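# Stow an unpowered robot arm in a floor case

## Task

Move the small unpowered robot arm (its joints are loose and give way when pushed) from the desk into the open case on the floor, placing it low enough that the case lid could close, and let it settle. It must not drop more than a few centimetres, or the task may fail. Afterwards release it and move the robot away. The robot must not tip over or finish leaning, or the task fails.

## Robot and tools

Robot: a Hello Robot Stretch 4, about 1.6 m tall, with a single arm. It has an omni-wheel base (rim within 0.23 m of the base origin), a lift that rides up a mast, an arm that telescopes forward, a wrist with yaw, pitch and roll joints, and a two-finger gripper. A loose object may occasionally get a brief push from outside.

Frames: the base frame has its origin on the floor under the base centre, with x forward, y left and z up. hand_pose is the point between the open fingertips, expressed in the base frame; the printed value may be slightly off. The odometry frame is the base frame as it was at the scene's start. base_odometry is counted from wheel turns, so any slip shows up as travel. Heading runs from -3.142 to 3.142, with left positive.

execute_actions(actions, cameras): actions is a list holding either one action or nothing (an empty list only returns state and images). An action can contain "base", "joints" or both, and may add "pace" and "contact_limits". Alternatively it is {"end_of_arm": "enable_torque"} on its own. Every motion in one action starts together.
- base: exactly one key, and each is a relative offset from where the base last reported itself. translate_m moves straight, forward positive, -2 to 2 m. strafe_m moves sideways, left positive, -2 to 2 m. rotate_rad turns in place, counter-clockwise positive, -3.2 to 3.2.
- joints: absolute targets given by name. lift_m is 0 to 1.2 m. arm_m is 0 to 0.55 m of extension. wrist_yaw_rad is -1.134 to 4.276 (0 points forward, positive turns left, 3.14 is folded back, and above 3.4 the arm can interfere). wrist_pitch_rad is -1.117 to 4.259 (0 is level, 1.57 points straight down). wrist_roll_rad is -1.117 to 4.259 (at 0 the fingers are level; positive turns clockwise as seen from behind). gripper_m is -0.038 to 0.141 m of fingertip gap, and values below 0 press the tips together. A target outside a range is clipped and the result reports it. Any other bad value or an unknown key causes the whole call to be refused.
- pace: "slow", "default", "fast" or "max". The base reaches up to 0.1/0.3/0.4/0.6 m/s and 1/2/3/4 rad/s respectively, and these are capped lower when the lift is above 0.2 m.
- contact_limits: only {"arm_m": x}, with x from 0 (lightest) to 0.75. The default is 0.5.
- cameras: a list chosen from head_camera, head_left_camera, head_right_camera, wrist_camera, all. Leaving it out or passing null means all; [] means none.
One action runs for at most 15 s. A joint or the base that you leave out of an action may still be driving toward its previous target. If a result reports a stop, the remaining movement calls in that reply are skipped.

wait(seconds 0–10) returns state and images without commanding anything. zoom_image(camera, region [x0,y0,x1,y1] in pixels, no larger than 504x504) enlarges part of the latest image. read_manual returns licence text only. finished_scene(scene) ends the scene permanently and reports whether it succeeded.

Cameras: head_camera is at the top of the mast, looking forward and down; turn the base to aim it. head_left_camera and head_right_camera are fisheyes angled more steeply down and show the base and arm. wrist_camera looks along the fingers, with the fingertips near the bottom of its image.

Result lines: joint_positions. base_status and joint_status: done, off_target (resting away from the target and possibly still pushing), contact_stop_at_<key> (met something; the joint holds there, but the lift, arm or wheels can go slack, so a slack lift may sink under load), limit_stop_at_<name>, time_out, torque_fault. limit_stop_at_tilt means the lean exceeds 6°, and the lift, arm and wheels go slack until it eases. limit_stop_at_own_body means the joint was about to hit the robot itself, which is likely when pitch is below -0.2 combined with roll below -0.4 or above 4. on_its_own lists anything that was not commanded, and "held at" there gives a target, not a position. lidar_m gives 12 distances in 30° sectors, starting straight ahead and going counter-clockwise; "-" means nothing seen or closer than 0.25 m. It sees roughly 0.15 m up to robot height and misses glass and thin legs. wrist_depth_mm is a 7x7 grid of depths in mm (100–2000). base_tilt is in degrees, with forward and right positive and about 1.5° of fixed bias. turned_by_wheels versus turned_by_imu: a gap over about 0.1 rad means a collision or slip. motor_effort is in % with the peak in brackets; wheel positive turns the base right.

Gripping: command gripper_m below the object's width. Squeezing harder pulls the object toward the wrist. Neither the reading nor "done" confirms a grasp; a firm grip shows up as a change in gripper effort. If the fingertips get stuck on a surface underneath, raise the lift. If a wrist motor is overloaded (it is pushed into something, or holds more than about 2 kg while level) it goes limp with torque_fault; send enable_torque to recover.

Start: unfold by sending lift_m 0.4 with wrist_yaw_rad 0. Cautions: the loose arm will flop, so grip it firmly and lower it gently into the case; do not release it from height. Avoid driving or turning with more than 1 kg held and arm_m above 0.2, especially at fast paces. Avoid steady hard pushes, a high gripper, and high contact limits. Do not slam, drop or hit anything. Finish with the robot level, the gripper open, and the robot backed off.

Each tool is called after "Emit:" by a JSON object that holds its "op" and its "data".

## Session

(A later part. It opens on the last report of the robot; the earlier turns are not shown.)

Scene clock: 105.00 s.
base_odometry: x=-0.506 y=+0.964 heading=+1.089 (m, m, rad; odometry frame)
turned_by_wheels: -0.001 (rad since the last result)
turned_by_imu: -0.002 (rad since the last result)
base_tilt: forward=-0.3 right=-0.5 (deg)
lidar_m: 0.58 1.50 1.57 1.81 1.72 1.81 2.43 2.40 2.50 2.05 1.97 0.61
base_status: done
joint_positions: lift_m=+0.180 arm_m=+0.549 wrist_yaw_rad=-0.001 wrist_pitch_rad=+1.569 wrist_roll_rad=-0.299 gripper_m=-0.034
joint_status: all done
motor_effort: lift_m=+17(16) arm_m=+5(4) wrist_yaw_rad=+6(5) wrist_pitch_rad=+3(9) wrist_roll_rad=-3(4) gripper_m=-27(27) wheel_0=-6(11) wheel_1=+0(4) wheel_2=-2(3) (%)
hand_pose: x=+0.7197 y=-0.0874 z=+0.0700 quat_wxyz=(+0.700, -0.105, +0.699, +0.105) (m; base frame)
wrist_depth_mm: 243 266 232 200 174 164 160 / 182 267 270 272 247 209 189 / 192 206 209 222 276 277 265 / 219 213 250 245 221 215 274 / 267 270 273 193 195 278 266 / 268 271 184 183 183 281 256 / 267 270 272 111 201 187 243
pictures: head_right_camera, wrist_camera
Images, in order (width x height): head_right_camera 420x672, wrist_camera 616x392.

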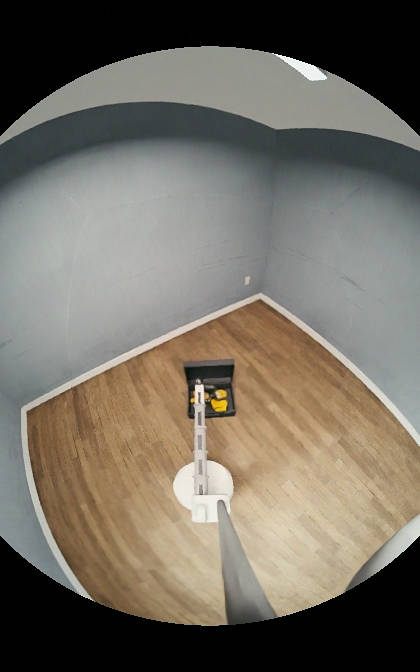

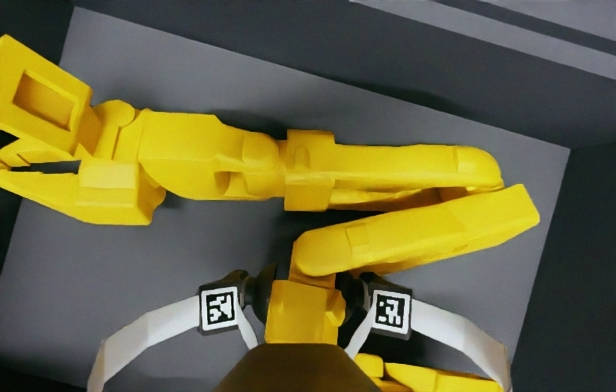

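Emit:
{"op": "execute_actions", "data": {"actions": [{"joints":{"gripper_m":0.05},"pace":"slow"}], "cameras": []}}

Emit:
{"op": "execute_actions", "data": {"actions": [{"joints":{"lift_m":0.4},"pace":"slow"}], "cameras": []}}

Emit:
{"op": "execute_actions", "data": {"actions": [{"joints":{"arm_m":0.42,"wrist_roll_rad":0}}], "cameras": ["wrist_camera"]}}

Scene clock: 111.43 s.
base_odometry: x=-0.506 y=+0.964 heading=+1.089 (m, m, rad; odometry frame)
turned_by_wheels: +0.000 (rad since the last result)
turned_by_imu: -0.001 (rad since the last result)
base_tilt: forward=-0.3 right=-0.5 (deg)
lidar_m: 0.58 1.52 1.56 1.81 1.73 1.80 2.41 2.40 2.46 2.09 1.97 0.60
base_status: not commanded
joint_positions: lift_m=+0.180 arm_m=+0.549 wrist_yaw_rad=+0.000 wrist_pitch_rad=+1.570 wrist_roll_rad=-0.300 gripper_m=+0.050
joint_status: all done
motor_effort: lift_m=+18(18) arm_m=+4(4) wrist_yaw_rad=+2(6) wrist_pitch_rad=+0(2) wrist_roll_rad=-1(3) gripper_m=-3(29) wheel_0=-2(6) wheel_1=+0(0) wheel_2=-2(2) (%)
hand_pose: x=+0.7196 y=-0.0874 z=+0.0699 quat_wxyz=(+0.699, -0.105, +0.699, +0.105) (m; base frame)
wrist_depth_mm: 241 266 234 200 174 164 159 / 231 267 270 272 245 208 187 / 183 214 212 272 276 277 268 / 228 220 271 230 229 219 278 / 268 270 272 207 208 278 267 / 267 270 197 206 198 281 257 / 267 271 270 111 217 281 247
pictures: none
No camera images: the call's "cameras" was empty. Leave "cameras" out to get every camera's image.

Scene clock: 113.93 s.
base_odometry: x=-0.506 y=+0.964 heading=+1.089 (m, m, rad; odometry frame)
turned_by_wheels: +0.000 (rad since the last result)
turned_by_imu: -0.001 (rad since the last result)
base_tilt: forward=-0.2 right=-0.6 (deg)
lidar_m: 0.60 1.51 1.58 1.80 1.72 1.81 2.39 2.40 2.52 2.09 1.97 0.61
base_status: not commanded
joint_positions: lift_m=+0.400 arm_m=+0.549 wrist_yaw_rad=+0.000 wrist_pitch_rad=+1.570 wrist_roll_rad=-0.300 gripper_m=+0.050
joint_status: all done
motor_effort: lift_m=+23(23) arm_m=+5(4) wrist_yaw_rad=+3(2) wrist_pitch_rad=-1(4) wrist_roll_rad=-1(0) gripper_m=-3(5) wheel_0=-2(2) wheel_1=+0(0) wheel_2=-2(2) (%)
hand_pose: x=+0.7195 y=-0.0874 z=+0.2894 quat_wxyz=(+0.699, -0.105, +0.699, +0.105) (m; base frame)
wrist_depth_mm: 508 368 370 327 286 253 233 / 504 439 384 375 377 342 296 / 508 445 492 492 418 382 340 / 508 452 488 445 452 477 539 / 508 492 488 496 508 530 539 / 508 415 197 427 200 539 535 / 504 508 430 111 442 525 535
pictures: none
No camera images: the call's "cameras" was empty. Leave "cameras" out to get every camera's image.

Scene clock: 115.37 s.
base_odometry: x=-0.506 y=+0.964 heading=+1.089 (m, m, rad; odometry frame)
turned_by_wheels: +0.000 (rad since the last result)
turned_by_imu: +0.000 (rad since the last result)
base_tilt: forward=-0.2 right=-0.6 (deg)
lidar_m: 0.56 1.49 1.59 1.78 1.74 1.80 2.41 2.40 2.51 2.10 1.96 0.60
base_status: not commanded
joint_positions: lift_m=+0.400 arm_m=+0.421 wrist_yaw_rad=+0.000 wrist_pitch_rad=+1.570 wrist_roll_rad=+0.000 gripper_m=+0.050
joint_status: all done
motor_effort: lift_m=+23(23) arm_m=-5(5) wrist_yaw_rad=+3(3) wrist_pitch_rad=+0(1) wrist_roll_rad=+1(3) gripper_m=-4(4) wheel_0=-2(2) wheel_1=+0(0) wheel_2=-2(2) (%)
hand_pose: x=+0.5919 y=-0.0874 z=+0.2894 quat_wxyz=(+0.707, +0.000, +0.707, +0.000) (m; base frame)
wrist_depth_mm: 512 430 480 455 469 530 525 / 508 404 439 439 496 525 530 / 508 452 492 496 500 535 530 / 508 449 492 492 496 530 539 / 512 449 496 521 469 530 539 / 504 517 197 521 200 535 535 / 521 521 521 111 525 535 535
pictures: wrist_camera
Images, in order (width x height): wrist_camera 616x392.

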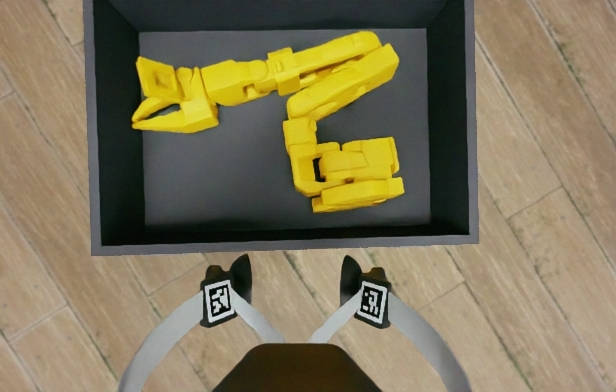

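Emit:
{"op": "execute_actions", "data": {"actions": [{"base":{"translate_m":-0.2},"joints":{"arm_m":0.1},"pace":"fast"}], "cameras": []}}

Emit:
{"op": "finished_scene", "data": {"scene": 2}}

Scene clock: 121.60 s.
base_odometry: x=-0.599 y=+0.787 heading=+1.089 (m, m, rad; odometry frame)
turned_by_wheels: +0.000 (rad since the last result)
turned_by_imu: -0.001 (rad since the last result)
base_tilt: forward=-0.2 right=-0.6 (deg)
lidar_m: 0.77 1.69 1.76 1.70 1.63 1.68 2.28 2.23 2.30 2.20 2.08 0.81
base_status: done
joint_positions: lift_m=+0.400 arm_m=+0.101 wrist_yaw_rad=+0.000 wrist_pitch_rad=+1.570 wrist_roll_rad=+0.000 gripper_m=+0.050
joint_status: all done
motor_effort: lift_m=+23(23) arm_m=-5(5) wrist_yaw_rad=+1(1) wrist_pitch_rad=+0(2) wrist_roll_rad=+1(2) gripper_m=-3(5) wheel_0=+0(9) wheel_1=-1(7) wheel_2=-3(12) (%)
hand_pose: x=+0.2718 y=-0.0874 z=+0.2895 quat_wxyz=(+0.707, +0.000, +0.707, +0.000) (m; base frame)
wrist_depth_mm: 508 517 517 521 521 530 530 / 508 512 521 525 525 535 535 / 512 512 525 521 530 530 535 / 508 512 512 530 535 535 530 / 521 517 521 521 535 530 539 / 512 512 196 484 198 539 539 / 512 310 312 111 530 539 544
pictures: none
No camera images: the call's "cameras" was empty. Leave "cameras" out to get every camera's image.

The scene is finished: the task was done.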